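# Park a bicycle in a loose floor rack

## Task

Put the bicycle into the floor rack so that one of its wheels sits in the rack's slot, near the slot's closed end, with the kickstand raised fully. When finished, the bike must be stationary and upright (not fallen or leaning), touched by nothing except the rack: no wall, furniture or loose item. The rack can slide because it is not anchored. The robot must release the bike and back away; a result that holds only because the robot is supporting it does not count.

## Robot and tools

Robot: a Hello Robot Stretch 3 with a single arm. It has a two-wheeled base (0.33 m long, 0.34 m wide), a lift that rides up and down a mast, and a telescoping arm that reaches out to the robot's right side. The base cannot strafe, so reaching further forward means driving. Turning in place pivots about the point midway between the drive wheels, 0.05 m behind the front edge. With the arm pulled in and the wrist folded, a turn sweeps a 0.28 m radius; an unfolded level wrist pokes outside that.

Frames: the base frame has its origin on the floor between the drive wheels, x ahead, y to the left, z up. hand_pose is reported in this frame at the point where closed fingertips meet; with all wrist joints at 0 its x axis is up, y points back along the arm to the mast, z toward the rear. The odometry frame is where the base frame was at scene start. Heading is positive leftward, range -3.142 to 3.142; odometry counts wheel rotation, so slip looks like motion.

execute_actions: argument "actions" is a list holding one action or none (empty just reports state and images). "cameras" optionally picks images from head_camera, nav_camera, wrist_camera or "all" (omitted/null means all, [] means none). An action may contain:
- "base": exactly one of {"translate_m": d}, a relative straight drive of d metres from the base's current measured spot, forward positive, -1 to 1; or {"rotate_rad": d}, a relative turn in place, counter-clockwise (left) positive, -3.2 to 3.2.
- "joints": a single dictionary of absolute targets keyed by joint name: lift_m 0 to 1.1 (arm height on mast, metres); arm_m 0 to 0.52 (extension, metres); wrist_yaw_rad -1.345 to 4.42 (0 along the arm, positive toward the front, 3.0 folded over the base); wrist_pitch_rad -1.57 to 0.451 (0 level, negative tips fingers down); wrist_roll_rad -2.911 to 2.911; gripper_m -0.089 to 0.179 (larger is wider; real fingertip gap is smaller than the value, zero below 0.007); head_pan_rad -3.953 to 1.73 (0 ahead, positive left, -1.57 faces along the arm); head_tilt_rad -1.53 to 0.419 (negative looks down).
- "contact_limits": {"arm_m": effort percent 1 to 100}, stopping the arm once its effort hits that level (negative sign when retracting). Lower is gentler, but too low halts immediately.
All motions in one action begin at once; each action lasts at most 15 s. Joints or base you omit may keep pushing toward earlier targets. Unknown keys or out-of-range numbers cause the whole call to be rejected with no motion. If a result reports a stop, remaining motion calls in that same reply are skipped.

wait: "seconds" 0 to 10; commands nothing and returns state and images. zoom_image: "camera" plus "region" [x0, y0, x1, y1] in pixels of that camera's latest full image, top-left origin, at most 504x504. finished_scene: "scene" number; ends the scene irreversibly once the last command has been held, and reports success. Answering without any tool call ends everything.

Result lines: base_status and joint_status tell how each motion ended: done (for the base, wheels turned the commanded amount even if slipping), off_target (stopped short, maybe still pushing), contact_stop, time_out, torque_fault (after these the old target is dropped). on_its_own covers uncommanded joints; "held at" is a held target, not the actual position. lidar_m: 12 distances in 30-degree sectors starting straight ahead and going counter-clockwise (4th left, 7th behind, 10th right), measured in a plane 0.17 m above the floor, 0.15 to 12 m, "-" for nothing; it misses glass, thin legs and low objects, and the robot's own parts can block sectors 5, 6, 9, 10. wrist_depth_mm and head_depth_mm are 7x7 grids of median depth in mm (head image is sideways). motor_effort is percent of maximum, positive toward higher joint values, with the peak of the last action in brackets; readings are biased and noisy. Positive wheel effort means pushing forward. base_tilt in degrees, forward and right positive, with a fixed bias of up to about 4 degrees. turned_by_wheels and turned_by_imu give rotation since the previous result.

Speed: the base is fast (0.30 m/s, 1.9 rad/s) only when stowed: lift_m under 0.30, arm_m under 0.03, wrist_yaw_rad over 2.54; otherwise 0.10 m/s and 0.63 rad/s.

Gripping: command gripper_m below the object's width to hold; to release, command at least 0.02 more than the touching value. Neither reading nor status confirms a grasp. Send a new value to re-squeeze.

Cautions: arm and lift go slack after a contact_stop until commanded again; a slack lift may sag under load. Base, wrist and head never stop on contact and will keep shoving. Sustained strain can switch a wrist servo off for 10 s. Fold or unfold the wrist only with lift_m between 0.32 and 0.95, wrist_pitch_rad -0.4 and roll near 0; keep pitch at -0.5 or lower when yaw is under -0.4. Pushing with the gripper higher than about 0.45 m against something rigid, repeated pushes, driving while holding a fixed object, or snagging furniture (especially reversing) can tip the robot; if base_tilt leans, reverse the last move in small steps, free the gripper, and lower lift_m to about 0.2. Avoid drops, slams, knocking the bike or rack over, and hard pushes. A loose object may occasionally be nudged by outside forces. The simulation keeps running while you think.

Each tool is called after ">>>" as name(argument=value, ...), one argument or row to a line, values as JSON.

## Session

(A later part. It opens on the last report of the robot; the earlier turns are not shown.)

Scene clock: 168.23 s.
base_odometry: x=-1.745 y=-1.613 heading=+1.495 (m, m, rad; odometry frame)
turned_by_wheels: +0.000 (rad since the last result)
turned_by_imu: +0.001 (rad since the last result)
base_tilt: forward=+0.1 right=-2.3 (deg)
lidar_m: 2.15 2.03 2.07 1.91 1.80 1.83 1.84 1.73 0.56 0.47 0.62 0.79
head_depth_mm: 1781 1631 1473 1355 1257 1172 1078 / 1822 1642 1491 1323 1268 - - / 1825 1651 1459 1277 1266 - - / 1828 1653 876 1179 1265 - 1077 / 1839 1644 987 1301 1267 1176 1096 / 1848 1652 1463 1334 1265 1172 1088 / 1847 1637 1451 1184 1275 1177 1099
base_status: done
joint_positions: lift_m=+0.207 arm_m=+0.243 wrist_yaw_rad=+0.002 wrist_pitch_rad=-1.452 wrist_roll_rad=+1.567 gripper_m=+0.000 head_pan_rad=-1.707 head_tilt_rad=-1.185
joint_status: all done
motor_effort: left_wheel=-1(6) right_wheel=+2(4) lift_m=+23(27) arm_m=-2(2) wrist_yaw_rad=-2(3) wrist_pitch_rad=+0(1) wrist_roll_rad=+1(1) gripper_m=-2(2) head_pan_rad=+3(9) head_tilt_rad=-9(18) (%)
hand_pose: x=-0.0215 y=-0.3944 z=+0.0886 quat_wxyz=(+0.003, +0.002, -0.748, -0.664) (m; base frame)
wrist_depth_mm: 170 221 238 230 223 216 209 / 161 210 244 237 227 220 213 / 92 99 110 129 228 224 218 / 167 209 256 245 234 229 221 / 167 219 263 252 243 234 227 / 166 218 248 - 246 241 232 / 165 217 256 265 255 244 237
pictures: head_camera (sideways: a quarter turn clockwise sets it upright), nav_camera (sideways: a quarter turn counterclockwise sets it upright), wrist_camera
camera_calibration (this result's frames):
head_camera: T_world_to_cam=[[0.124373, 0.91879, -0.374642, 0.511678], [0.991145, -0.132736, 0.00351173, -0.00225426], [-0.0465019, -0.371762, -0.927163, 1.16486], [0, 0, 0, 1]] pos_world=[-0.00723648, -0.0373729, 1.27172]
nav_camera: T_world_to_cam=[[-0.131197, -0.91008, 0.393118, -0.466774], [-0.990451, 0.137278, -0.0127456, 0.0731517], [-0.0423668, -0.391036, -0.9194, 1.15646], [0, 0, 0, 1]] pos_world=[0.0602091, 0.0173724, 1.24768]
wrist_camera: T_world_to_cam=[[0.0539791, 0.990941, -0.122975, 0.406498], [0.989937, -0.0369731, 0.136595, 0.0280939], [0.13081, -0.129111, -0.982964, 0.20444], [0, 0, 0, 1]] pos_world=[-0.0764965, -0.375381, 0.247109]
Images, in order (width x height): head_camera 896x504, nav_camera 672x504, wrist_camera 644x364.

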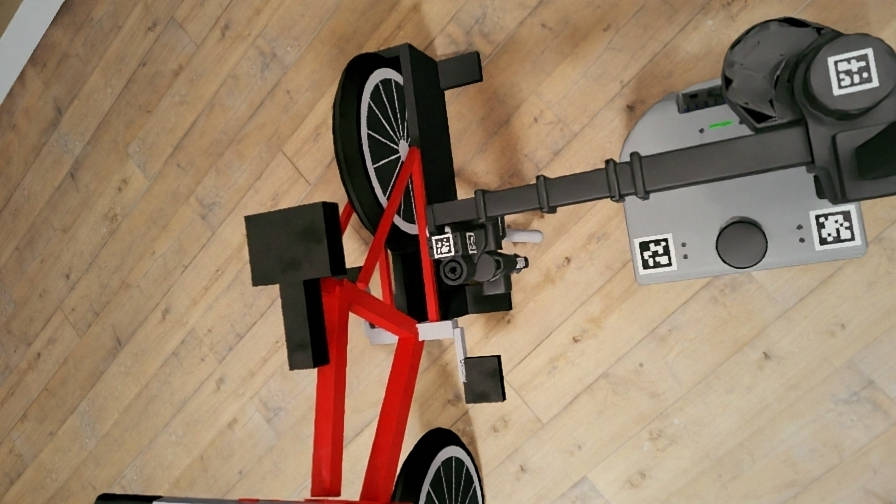

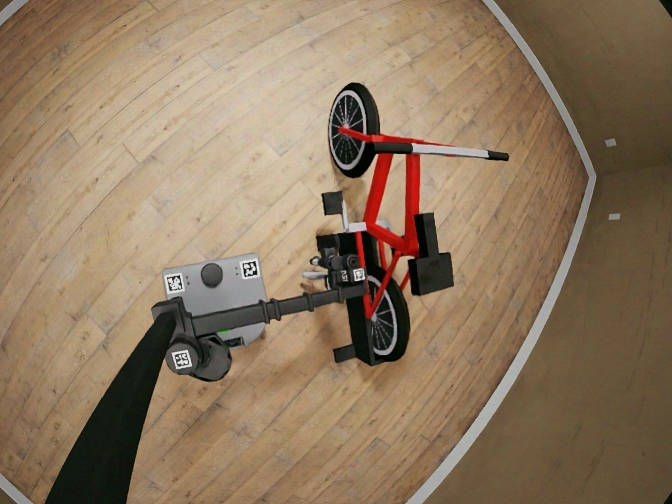

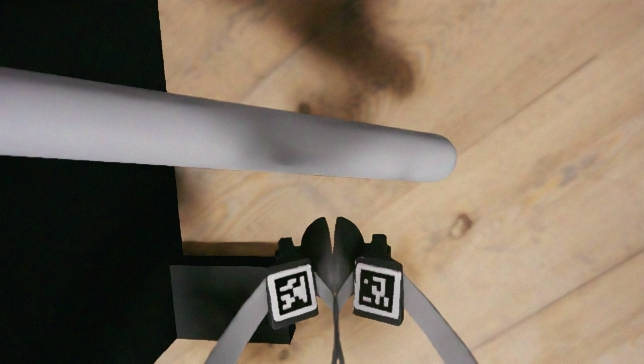

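>>> execute_actions(
  actions=[
    {"base": {"translate_m": -0.12}},
  ],
)

Scene clock: 170.70 s.
base_odometry: x=-1.754 y=-1.732 heading=+1.495 (m, m, rad; odometry frame)
turned_by_wheels: +0.000 (rad since the last result)
turned_by_imu: +0.001 (rad since the last result)
base_tilt: forward=+0.1 right=-2.3 (deg)
lidar_m: 2.27 2.13 2.17 1.84 1.73 1.76 1.74 1.63 0.56 0.46 0.68 0.79
head_depth_mm: 1752 1628 1483 1367 1249 1171 1077 / 1812 1631 1486 1337 1252 - - / 1830 1651 1495 1276 1265 - - / 1831 1632 1484 1140 1260 - 1072 / 1836 1647 871 1259 1256 1178 1095 / 1841 1653 951 1228 1260 1176 1092 / 1862 1644 1498 1329 1262 1180 1094
base_status: done
joint_positions: lift_m=+0.207 arm_m=+0.243 wrist_yaw_rad=+0.002 wrist_pitch_rad=-1.455 wrist_roll_rad=+1.565 gripper_m=+0.000 head_pan_rad=-1.707 head_tilt_rad=-1.185
joint_status: not commanded
motor_effort: left_wheel=+6(11) right_wheel=-13(25) lift_m=+24(25) arm_m=-1(2) wrist_yaw_rad=-3(3) wrist_pitch_rad=+2(2) wrist_roll_rad=+2(2) gripper_m=-2(3) head_pan_rad=+3(2) head_tilt_rad=-9(9) (%)
hand_pose: x=-0.0215 y=-0.3935 z=+0.0885 quat_wxyz=(+0.003, +0.003, -0.747, -0.665) (m; base frame)
wrist_depth_mm: 167 221 239 230 223 216 209 / 167 219 244 236 227 221 213 / 167 219 250 242 228 225 218 / 167 219 256 128 145 230 222 / 166 205 115 120 243 235 227 / 161 104 111 - 247 241 231 / 95 102 276 265 257 245 236
pictures: head_camera (sideways: a quarter turn clockwise sets it upright), nav_camera (sideways: a quarter turn counterclockwise sets it upright), wrist_camera
camera_calibration (this result's frames):
head_camera: T_world_to_cam=[[0.124267, 0.918809, -0.374631, 0.511664], [0.991161, -0.13262, 0.00351177, -0.0022544], [-0.0464571, -0.371756, -0.927167, 1.16487], [0, 0, 0, 1]] pos_world=[-0.00723208, -0.0373741, 1.27172]
nav_camera: T_world_to_cam=[[-0.131092, -0.9101, 0.393107, -0.46676], [-0.990467, 0.137162, -0.0127456, 0.0731518], [-0.0423198, -0.39103, -0.919404, 1.15646], [0, 0, 0, 1]] pos_world=[0.0602072, 0.0173793, 1.24768]
wrist_camera: T_world_to_cam=[[0.0522042, 0.991413, -0.119897, 0.4055], [0.99003, -0.0356512, 0.136273, 0.0286917], [0.130828, -0.125816, -0.983389, 0.205795], [0, 0, 0, 1]] pos_world=[-0.0764982, -0.375102, 0.247085]
Images, in order (width x height): head_camera 896x504, nav_camera 672x504, wrist_camera 644x364.

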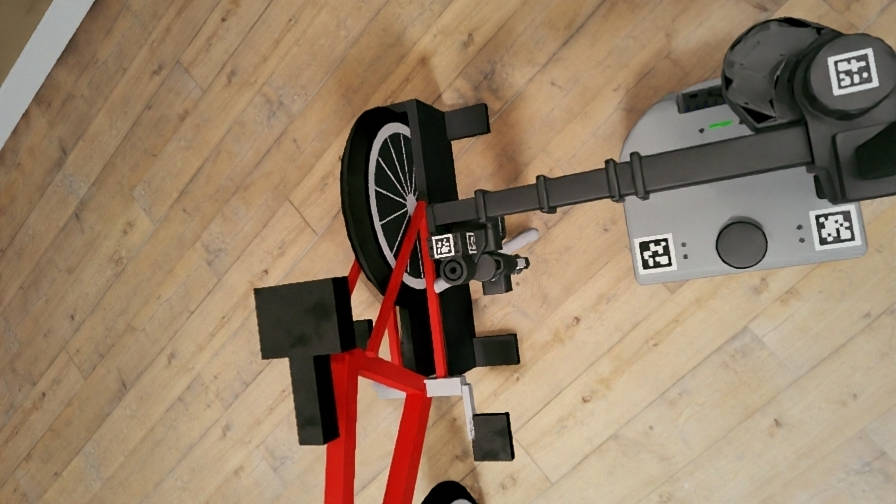

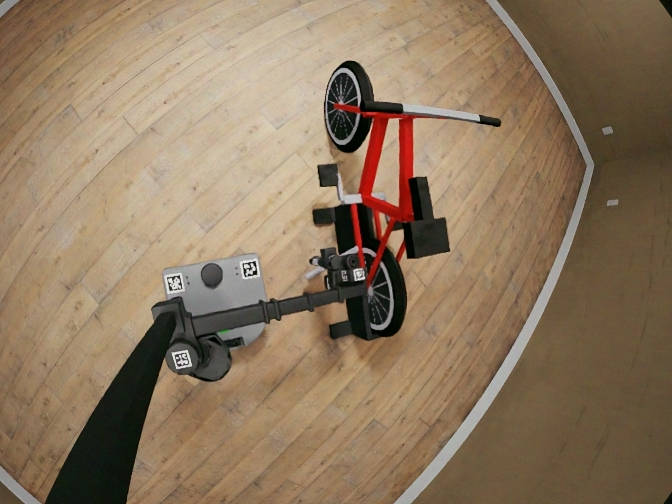

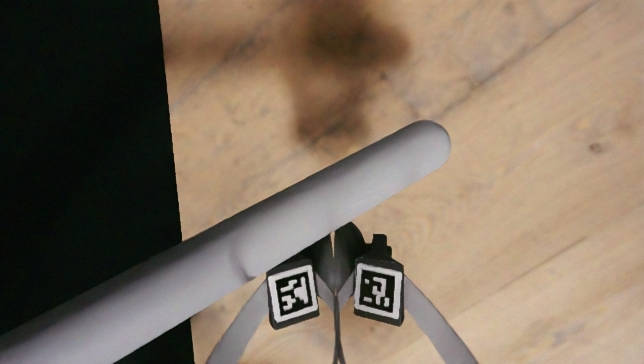

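>>> execute_actions(
  actions=[
    {"base": {"translate_m": -0.09}},
  ],
)

Scene clock: 172.87 s.
base_odometry: x=-1.761 y=-1.822 heading=+1.495 (m, m, rad; odometry frame)
turned_by_wheels: +0.000 (rad since the last result)
turned_by_imu: +0.000 (rad since the last result)
base_tilt: forward=+0.1 right=-2.3 (deg)
lidar_m: 2.34 2.21 2.25 1.79 1.68 1.71 1.66 1.56 0.56 0.55 0.74 0.79
head_depth_mm: 1704 1640 1486 1363 1250 1182 1073 / 1794 1641 1483 1361 1253 - - / 1827 1642 1486 1310 1264 - - / 1839 1646 1499 1159 1260 - 1076 / 1838 1645 1480 1223 1264 1170 1099 / 1830 1646 870 1253 1266 1178 1097 / 1828 1653 940 1155 1266 1184 1097
base_status: done
joint_positions: lift_m=+0.207 arm_m=+0.243 wrist_yaw_rad=+0.002 wrist_pitch_rad=-1.453 wrist_roll_rad=+1.566 gripper_m=+0.000 head_pan_rad=-1.707 head_tilt_rad=-1.185
joint_status: not commanded
motor_effort: left_wheel=+0(2) right_wheel=+2(19) lift_m=+25(24) arm_m=-1(1) wrist_yaw_rad=-3(3) wrist_pitch_rad=+1(2) wrist_roll_rad=+1(2) gripper_m=-2(2) head_pan_rad=+3(3) head_tilt_rad=-9(9) (%)
hand_pose: x=-0.0215 y=-0.3941 z=+0.0885 quat_wxyz=(+0.003, +0.002, -0.747, -0.664) (m; base frame)
wrist_depth_mm: 166 217 240 232 222 216 209 / 165 217 244 236 227 220 213 / 164 217 250 242 233 225 218 / 164 215 256 246 237 230 222 / 163 214 262 252 243 235 226 / 163 213 270 - 247 239 231 / 162 212 273 264 256 244 238
pictures: head_camera (sideways: a quarter turn clockwise sets it upright), nav_camera (sideways: a quarter turn counterclockwise sets it upright), wrist_camera
camera_calibration (this result's frames):
head_camera: T_world_to_cam=[[0.124179, 0.918833, -0.374601, 0.511625], [0.991174, -0.132523, 0.00351187, -0.0022546], [-0.0464166, -0.371731, -0.927179, 1.16488], [0, 0, 0, 1]] pos_world=[-0.00722828, -0.0373744, 1.27172]
nav_camera: T_world_to_cam=[[-0.131004, -0.910125, 0.393077, -0.466722], [-0.99048, 0.137066, -0.0127455, 0.0731518], [-0.0422775, -0.391005, -0.919417, 1.15648], [0, 0, 0, 1]] pos_world=[0.0602058, 0.0173864, 1.24768]
wrist_camera: T_world_to_cam=[[0.0535944, 0.991068, -0.122116, 0.406165], [0.989957, -0.0367134, 0.136516, 0.0282262], [0.130813, -0.128206, -0.983083, 0.204765], [0, 0, 0, 1]] pos_world=[-0.0764969, -0.375248, 0.247047]
Images, in order (width x height): head_camera 896x504, nav_camera 672x504, wrist_camera 644x364.

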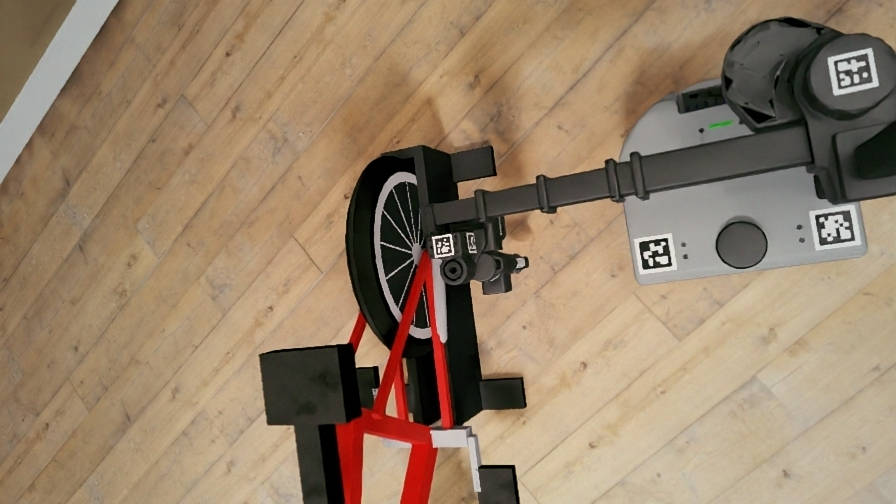

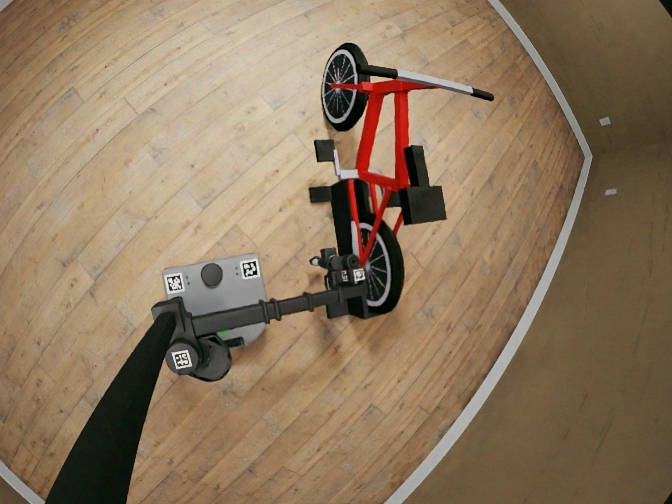

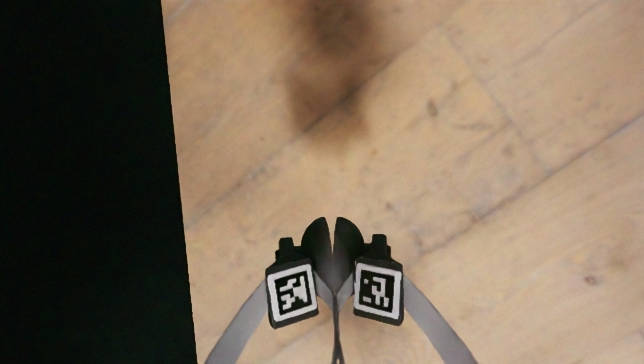

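>>> execute_actions(
  actions=[
    {"base": {"translate_m": -0.4}, "joints": {"arm_m": 0.02, "lift_m": 0.33, "head_pan_rad": -0.95, "head_tilt_rad": -0.95}},
  ],
)

Scene clock: 178.23 s.
base_odometry: x=-1.791 y=-2.221 heading=+1.495 (m, m, rad; odometry frame)
turned_by_wheels: +0.000 (rad since the last result)
turned_by_imu: +0.000 (rad since the last result)
base_tilt: forward=+0.1 right=-2.3 (deg)
lidar_m: 2.69 2.53 2.25 1.55 1.45 1.48 1.31 1.23 1.25 0.58 0.57 1.03
head_depth_mm: 2767 2232 1829 1558 1371 1213 1104 / 2805 2199 1827 1584 1337 1213 1133 / 2805 2224 1838 1571 1194 1220 1127 / 2822 2221 1844 1272 1310 1215 1097 / 2812 2230 1837 1349 1379 1224 1090 / 2816 2145 1760 1486 1370 1232 1102 / 2825 2229 1332 1528 1383 1220 1094
base_status: done
joint_positions: lift_m=+0.330 arm_m=+0.020 wrist_yaw_rad=+0.002 wrist_pitch_rad=-1.451 wrist_roll_rad=+1.567 gripper_m=+0.000 head_pan_rad=-0.957 head_tilt_rad=-0.952
joint_status: all done
motor_effort: left_wheel=-1(7) right_wheel=+2(4) lift_m=+31(31) arm_m=-2(2) wrist_yaw_rad=-2(2) wrist_pitch_rad=+0(1) wrist_roll_rad=+1(1) gripper_m=-2(2) head_pan_rad=+3(35) head_tilt_rad=+0(25) (%)
hand_pose: x=-0.0215 y=-0.1715 z=+0.2112 quat_wxyz=(+0.002, +0.002, -0.748, -0.664) (m; base frame)
wrist_depth_mm: 388 375 360 346 - - - / 397 382 369 357 - - - / 410 392 377 365 - - - / 418 403 385 374 - - - / 430 410 395 379 - - - / 439 421 404 - - - - / 406 416 417 399 383 371 354
pictures: head_camera (sideways: a quarter turn clockwise sets it upright), nav_camera (sideways: a quarter turn counterclockwise sets it upright), wrist_camera
camera_calibration (this result's frames):
head_camera: T_world_to_cam=[[-0.470788, 0.665647, -0.579027, 0.78154], [0.815307, 0.579023, 0.00274305, -0.000181851], [0.337096, -0.470793, -0.815304, 1.01716], [0, 0, 0, 1]] pos_world=[0.0252083, -0.0412535, 1.28183]
nav_camera: T_world_to_cam=[[0.457516, -0.660601, 0.595219, -0.733628], [-0.816591, -0.577075, -0.0127894, 0.0721521], [0.351934, -0.480199, -0.803462, 1.00338], [0, 0, 0, 1]] pos_world=[0.0414434, 0.0388213, 1.24377]
wrist_camera: T_world_to_cam=[[0.0543496, 0.990863, -0.123437, 0.20082], [0.989917, -0.0372738, 0.136656, 0.019517], [0.130807, -0.129619, -0.982898, 0.353663], [0, 0, 0, 1]] pos_world=[-0.0764963, -0.152416, 0.369736]
Images, in order (width x height): head_camera 896x504, nav_camera 672x504, wrist_camera 644x364.

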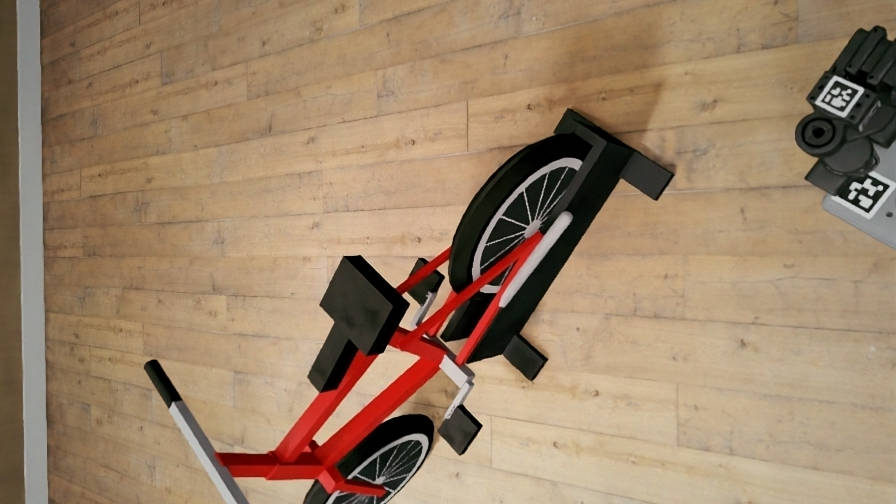

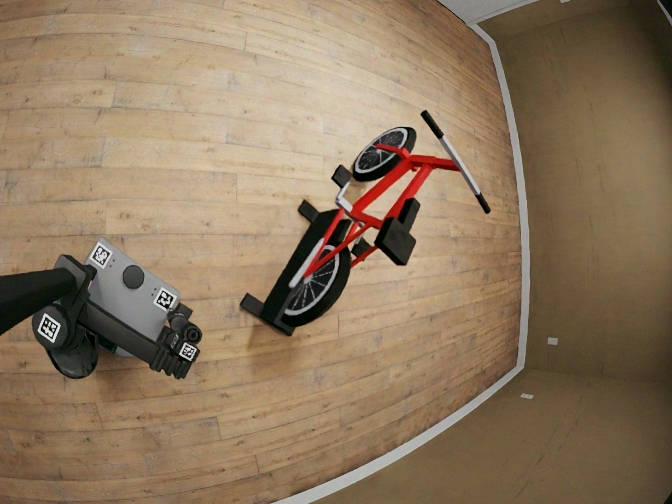

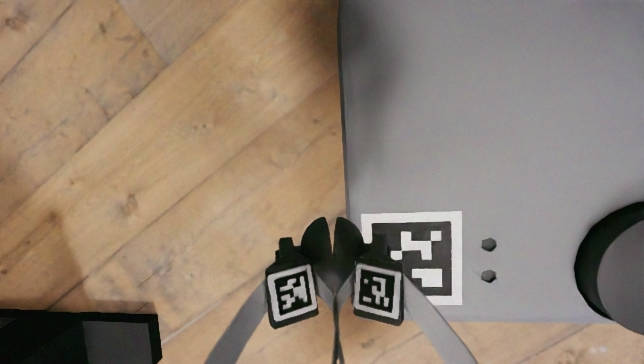

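>>> zoom_image(
  camera="head_camera",
  region=[440, 90, 690, 330],
)

Region (440, 90, 690, 330) of head_camera's 896x504 image, scaled by 2.016, with more detail than that image has; it fills the top 484 rows of this view, and the rest is white.

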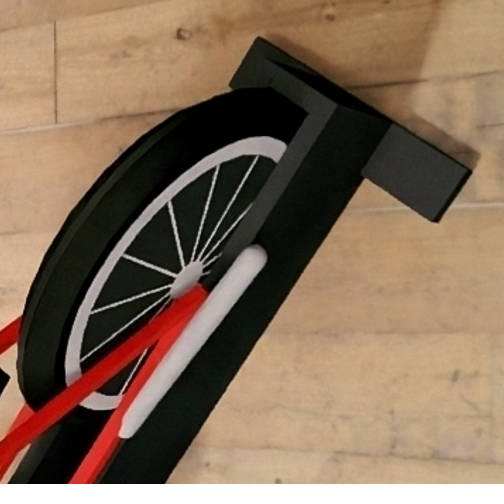

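>>> execute_actions(
  actions=[],
  cameras=["head_camera"],
)

Scene clock: 180.07 s.
base_odometry: x=-1.791 y=-2.221 heading=+1.495 (m, m, rad; odometry frame)
turned_by_wheels: +0.000 (rad since the last result)
turned_by_imu: +0.000 (rad since the last result)
base_tilt: forward=+0.1 right=-2.3 (deg)
lidar_m: 2.69 2.53 2.26 1.54 1.45 1.48 1.31 1.23 1.25 0.58 0.57 1.04
head_depth_mm: 2783 2218 1814 1574 1369 1212 1111 / 2778 2229 1832 1549 1339 1217 1135 / 2759 2206 1853 1566 1200 1215 1126 / 2789 2230 1848 1270 1318 1212 1101 / 2806 2228 1825 1345 1372 1219 1099 / 2816 2171 1757 1493 1381 1230 1098 / 2806 2240 1328 1523 1372 1223 1103
base_status: done
joint_positions: lift_m=+0.330 arm_m=+0.020 wrist_yaw_rad=+0.002 wrist_pitch_rad=-1.451 wrist_roll_rad=+1.567 gripper_m=+0.000 head_pan_rad=-0.957 head_tilt_rad=-0.952
joint_status: all done
motor_effort: left_wheel=+0(7) right_wheel=+2(4) lift_m=+31(31) arm_m=-2(2) wrist_yaw_rad=-2(2) wrist_pitch_rad=+0(1) wrist_roll_rad=+1(1) gripper_m=-2(2) head_pan_rad=+3(35) head_tilt_rad=+1(25) (%)
hand_pose: x=-0.0215 y=-0.1715 z=+0.2112 quat_wxyz=(+0.002, +0.002, -0.748, -0.664) (m; base frame)
wrist_depth_mm: 389 372 359 347 - - - / 399 383 370 358 - - - / 406 394 376 364 - - - / 417 400 383 373 - - - / 426 411 393 378 - - - / 442 425 410 - - - - / 403 416 414 401 386 367 356
pictures: head_camera (sideways: a quarter turn clockwise sets it upright)
camera_calibration (this result's frames):
head_camera: T_world_to_cam=[[-0.470788, 0.665647, -0.579027, 0.78154], [0.815307, 0.579023, 0.00274305, -0.000181851], [0.337096, -0.470793, -0.815304, 1.01716], [0, 0, 0, 1]] pos_world=[0.0252083, -0.0412535, 1.28183]
Images, in order (width x height): head_camera 896x504.

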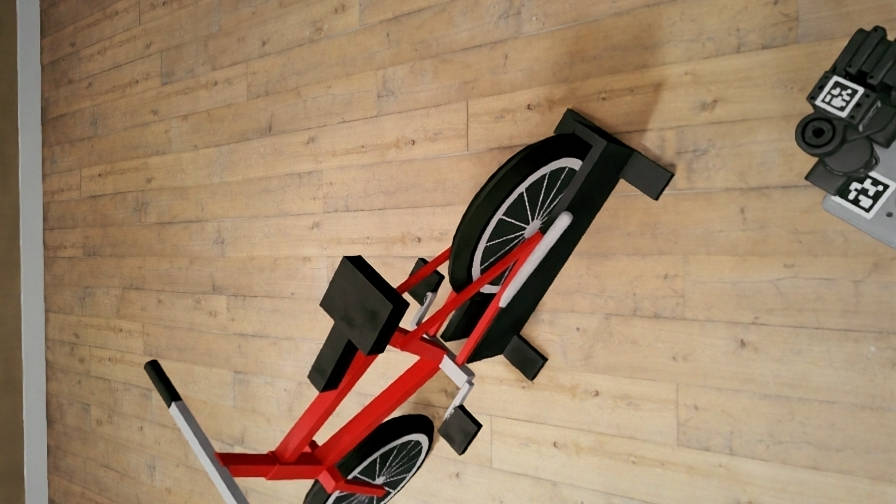

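>>> execute_actions(
  actions=[],
)

Scene clock: 180.17 s.
base_odometry: x=-1.791 y=-2.221 heading=+1.495 (m, m, rad; odometry frame)
turned_by_wheels: +0.000 (rad since the last result)
turned_by_imu: +0.000 (rad since the last result)
base_tilt: forward=+0.1 right=-2.3 (deg)
lidar_m: 2.70 2.53 2.25 1.55 1.46 1.48 1.31 1.23 1.25 0.58 0.57 1.03
head_depth_mm: 2736 2197 1842 1560 1371 1219 1105 / 2806 2193 1827 1577 1345 1216 1131 / 2799 2225 1828 1566 1201 1218 1121 / 2813 2220 1850 1270 1326 1221 1093 / 2833 2244 1845 1343 1374 1224 1095 / 2804 2184 1776 1491 1378 1223 1096 / 2823 2246 1325 1531 1376 1229 1100
base_status: done
joint_positions: lift_m=+0.330 arm_m=+0.020 wrist_yaw_rad=+0.002 wrist_pitch_rad=-1.451 wrist_roll_rad=+1.567 gripper_m=+0.000 head_pan_rad=-0.957 head_tilt_rad=-0.952
joint_status: all done
motor_effort: left_wheel=+0(7) right_wheel=+2(4) lift_m=+31(31) arm_m=-2(2) wrist_yaw_rad=-3(2) wrist_pitch_rad=+0(1) wrist_roll_rad=+1(1) gripper_m=-2(2) head_pan_rad=+3(35) head_tilt_rad=+1(25) (%)
hand_pose: x=-0.0215 y=-0.1715 z=+0.2112 quat_wxyz=(+0.002, +0.002, -0.748, -0.664) (m; base frame)
wrist_depth_mm: 388 373 360 349 - - - / 398 384 369 357 - - - / 406 388 377 364 - - - / 418 403 386 372 - - - / 428 409 396 381 - - - / 438 426 408 - - - - / 399 416 417 399 385 367 354
pictures: head_camera (sideways: a quarter turn clockwise sets it upright), nav_camera (sideways: a quarter turn counterclockwise sets it upright), wrist_camera
camera_calibration (this result's frames):
head_camera: T_world_to_cam=[[-0.470788, 0.665647, -0.579027, 0.78154], [0.815307, 0.579023, 0.00274305, -0.000181851], [0.337096, -0.470793, -0.815304, 1.01716], [0, 0, 0, 1]] pos_world=[0.0252083, -0.0412535, 1.28183]
nav_camera: T_world_to_cam=[[0.457516, -0.660601, 0.595219, -0.733629], [-0.816591, -0.577074, -0.0127894, 0.0721521], [0.351934, -0.480199, -0.803462, 1.00338], [0, 0, 0, 1]] pos_world=[0.0414434, 0.0388213, 1.24377]
wrist_camera: T_world_to_cam=[[0.0543492, 0.990863, -0.123436, 0.20082], [0.989917, -0.0372734, 0.136656, 0.0195171], [0.130807, -0.129619, -0.982898, 0.353663], [0, 0, 0, 1]] pos_world=[-0.0764963, -0.152416, 0.369736]
Images, in order (width x height): head_camera 896x504, nav_camera 672x504, wrist_camera 644x364.

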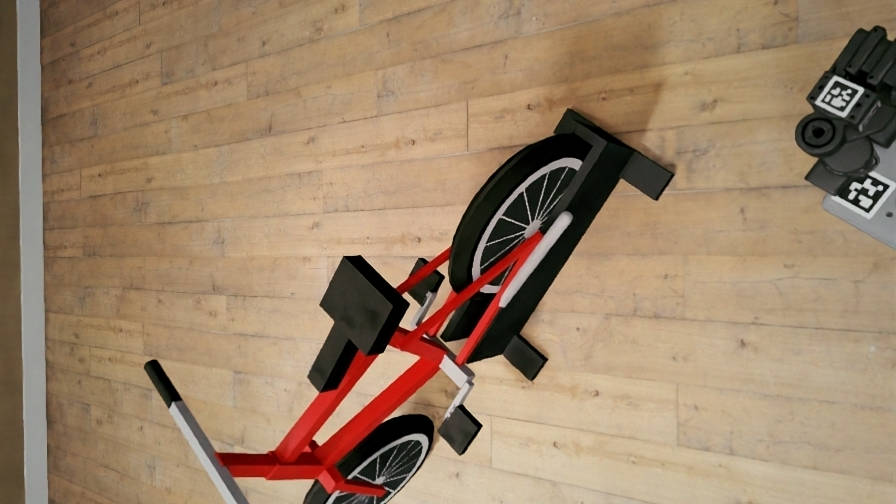

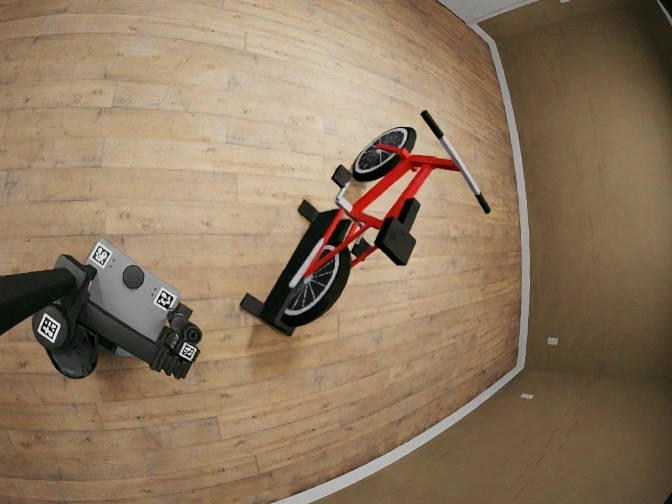

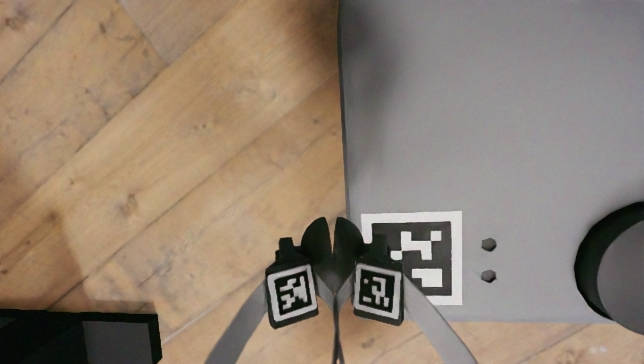

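The state is unchanged. I'll zoom in on the wheel and kickstand once more before ending the scene.

>>> zoom_image(
  camera="head_camera",
  region=[400, 90, 700, 400],
)

Region (400, 90, 700, 400) of head_camera's 896x504 image, scaled by 1.626, with more detail than that image has; it fills the left 488 columns of this view, and the rest is white.

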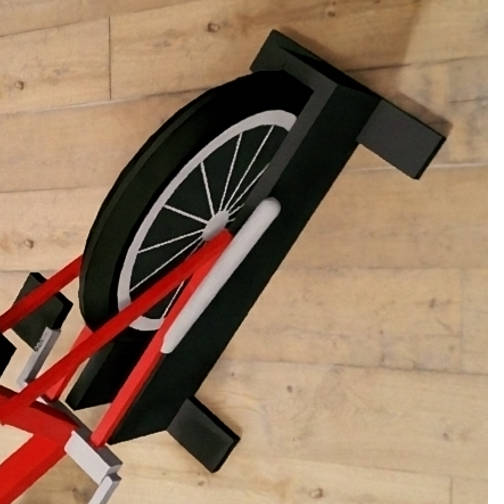

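>>> finished_scene(
  scene=2,
)

The scene is finished: the task was done.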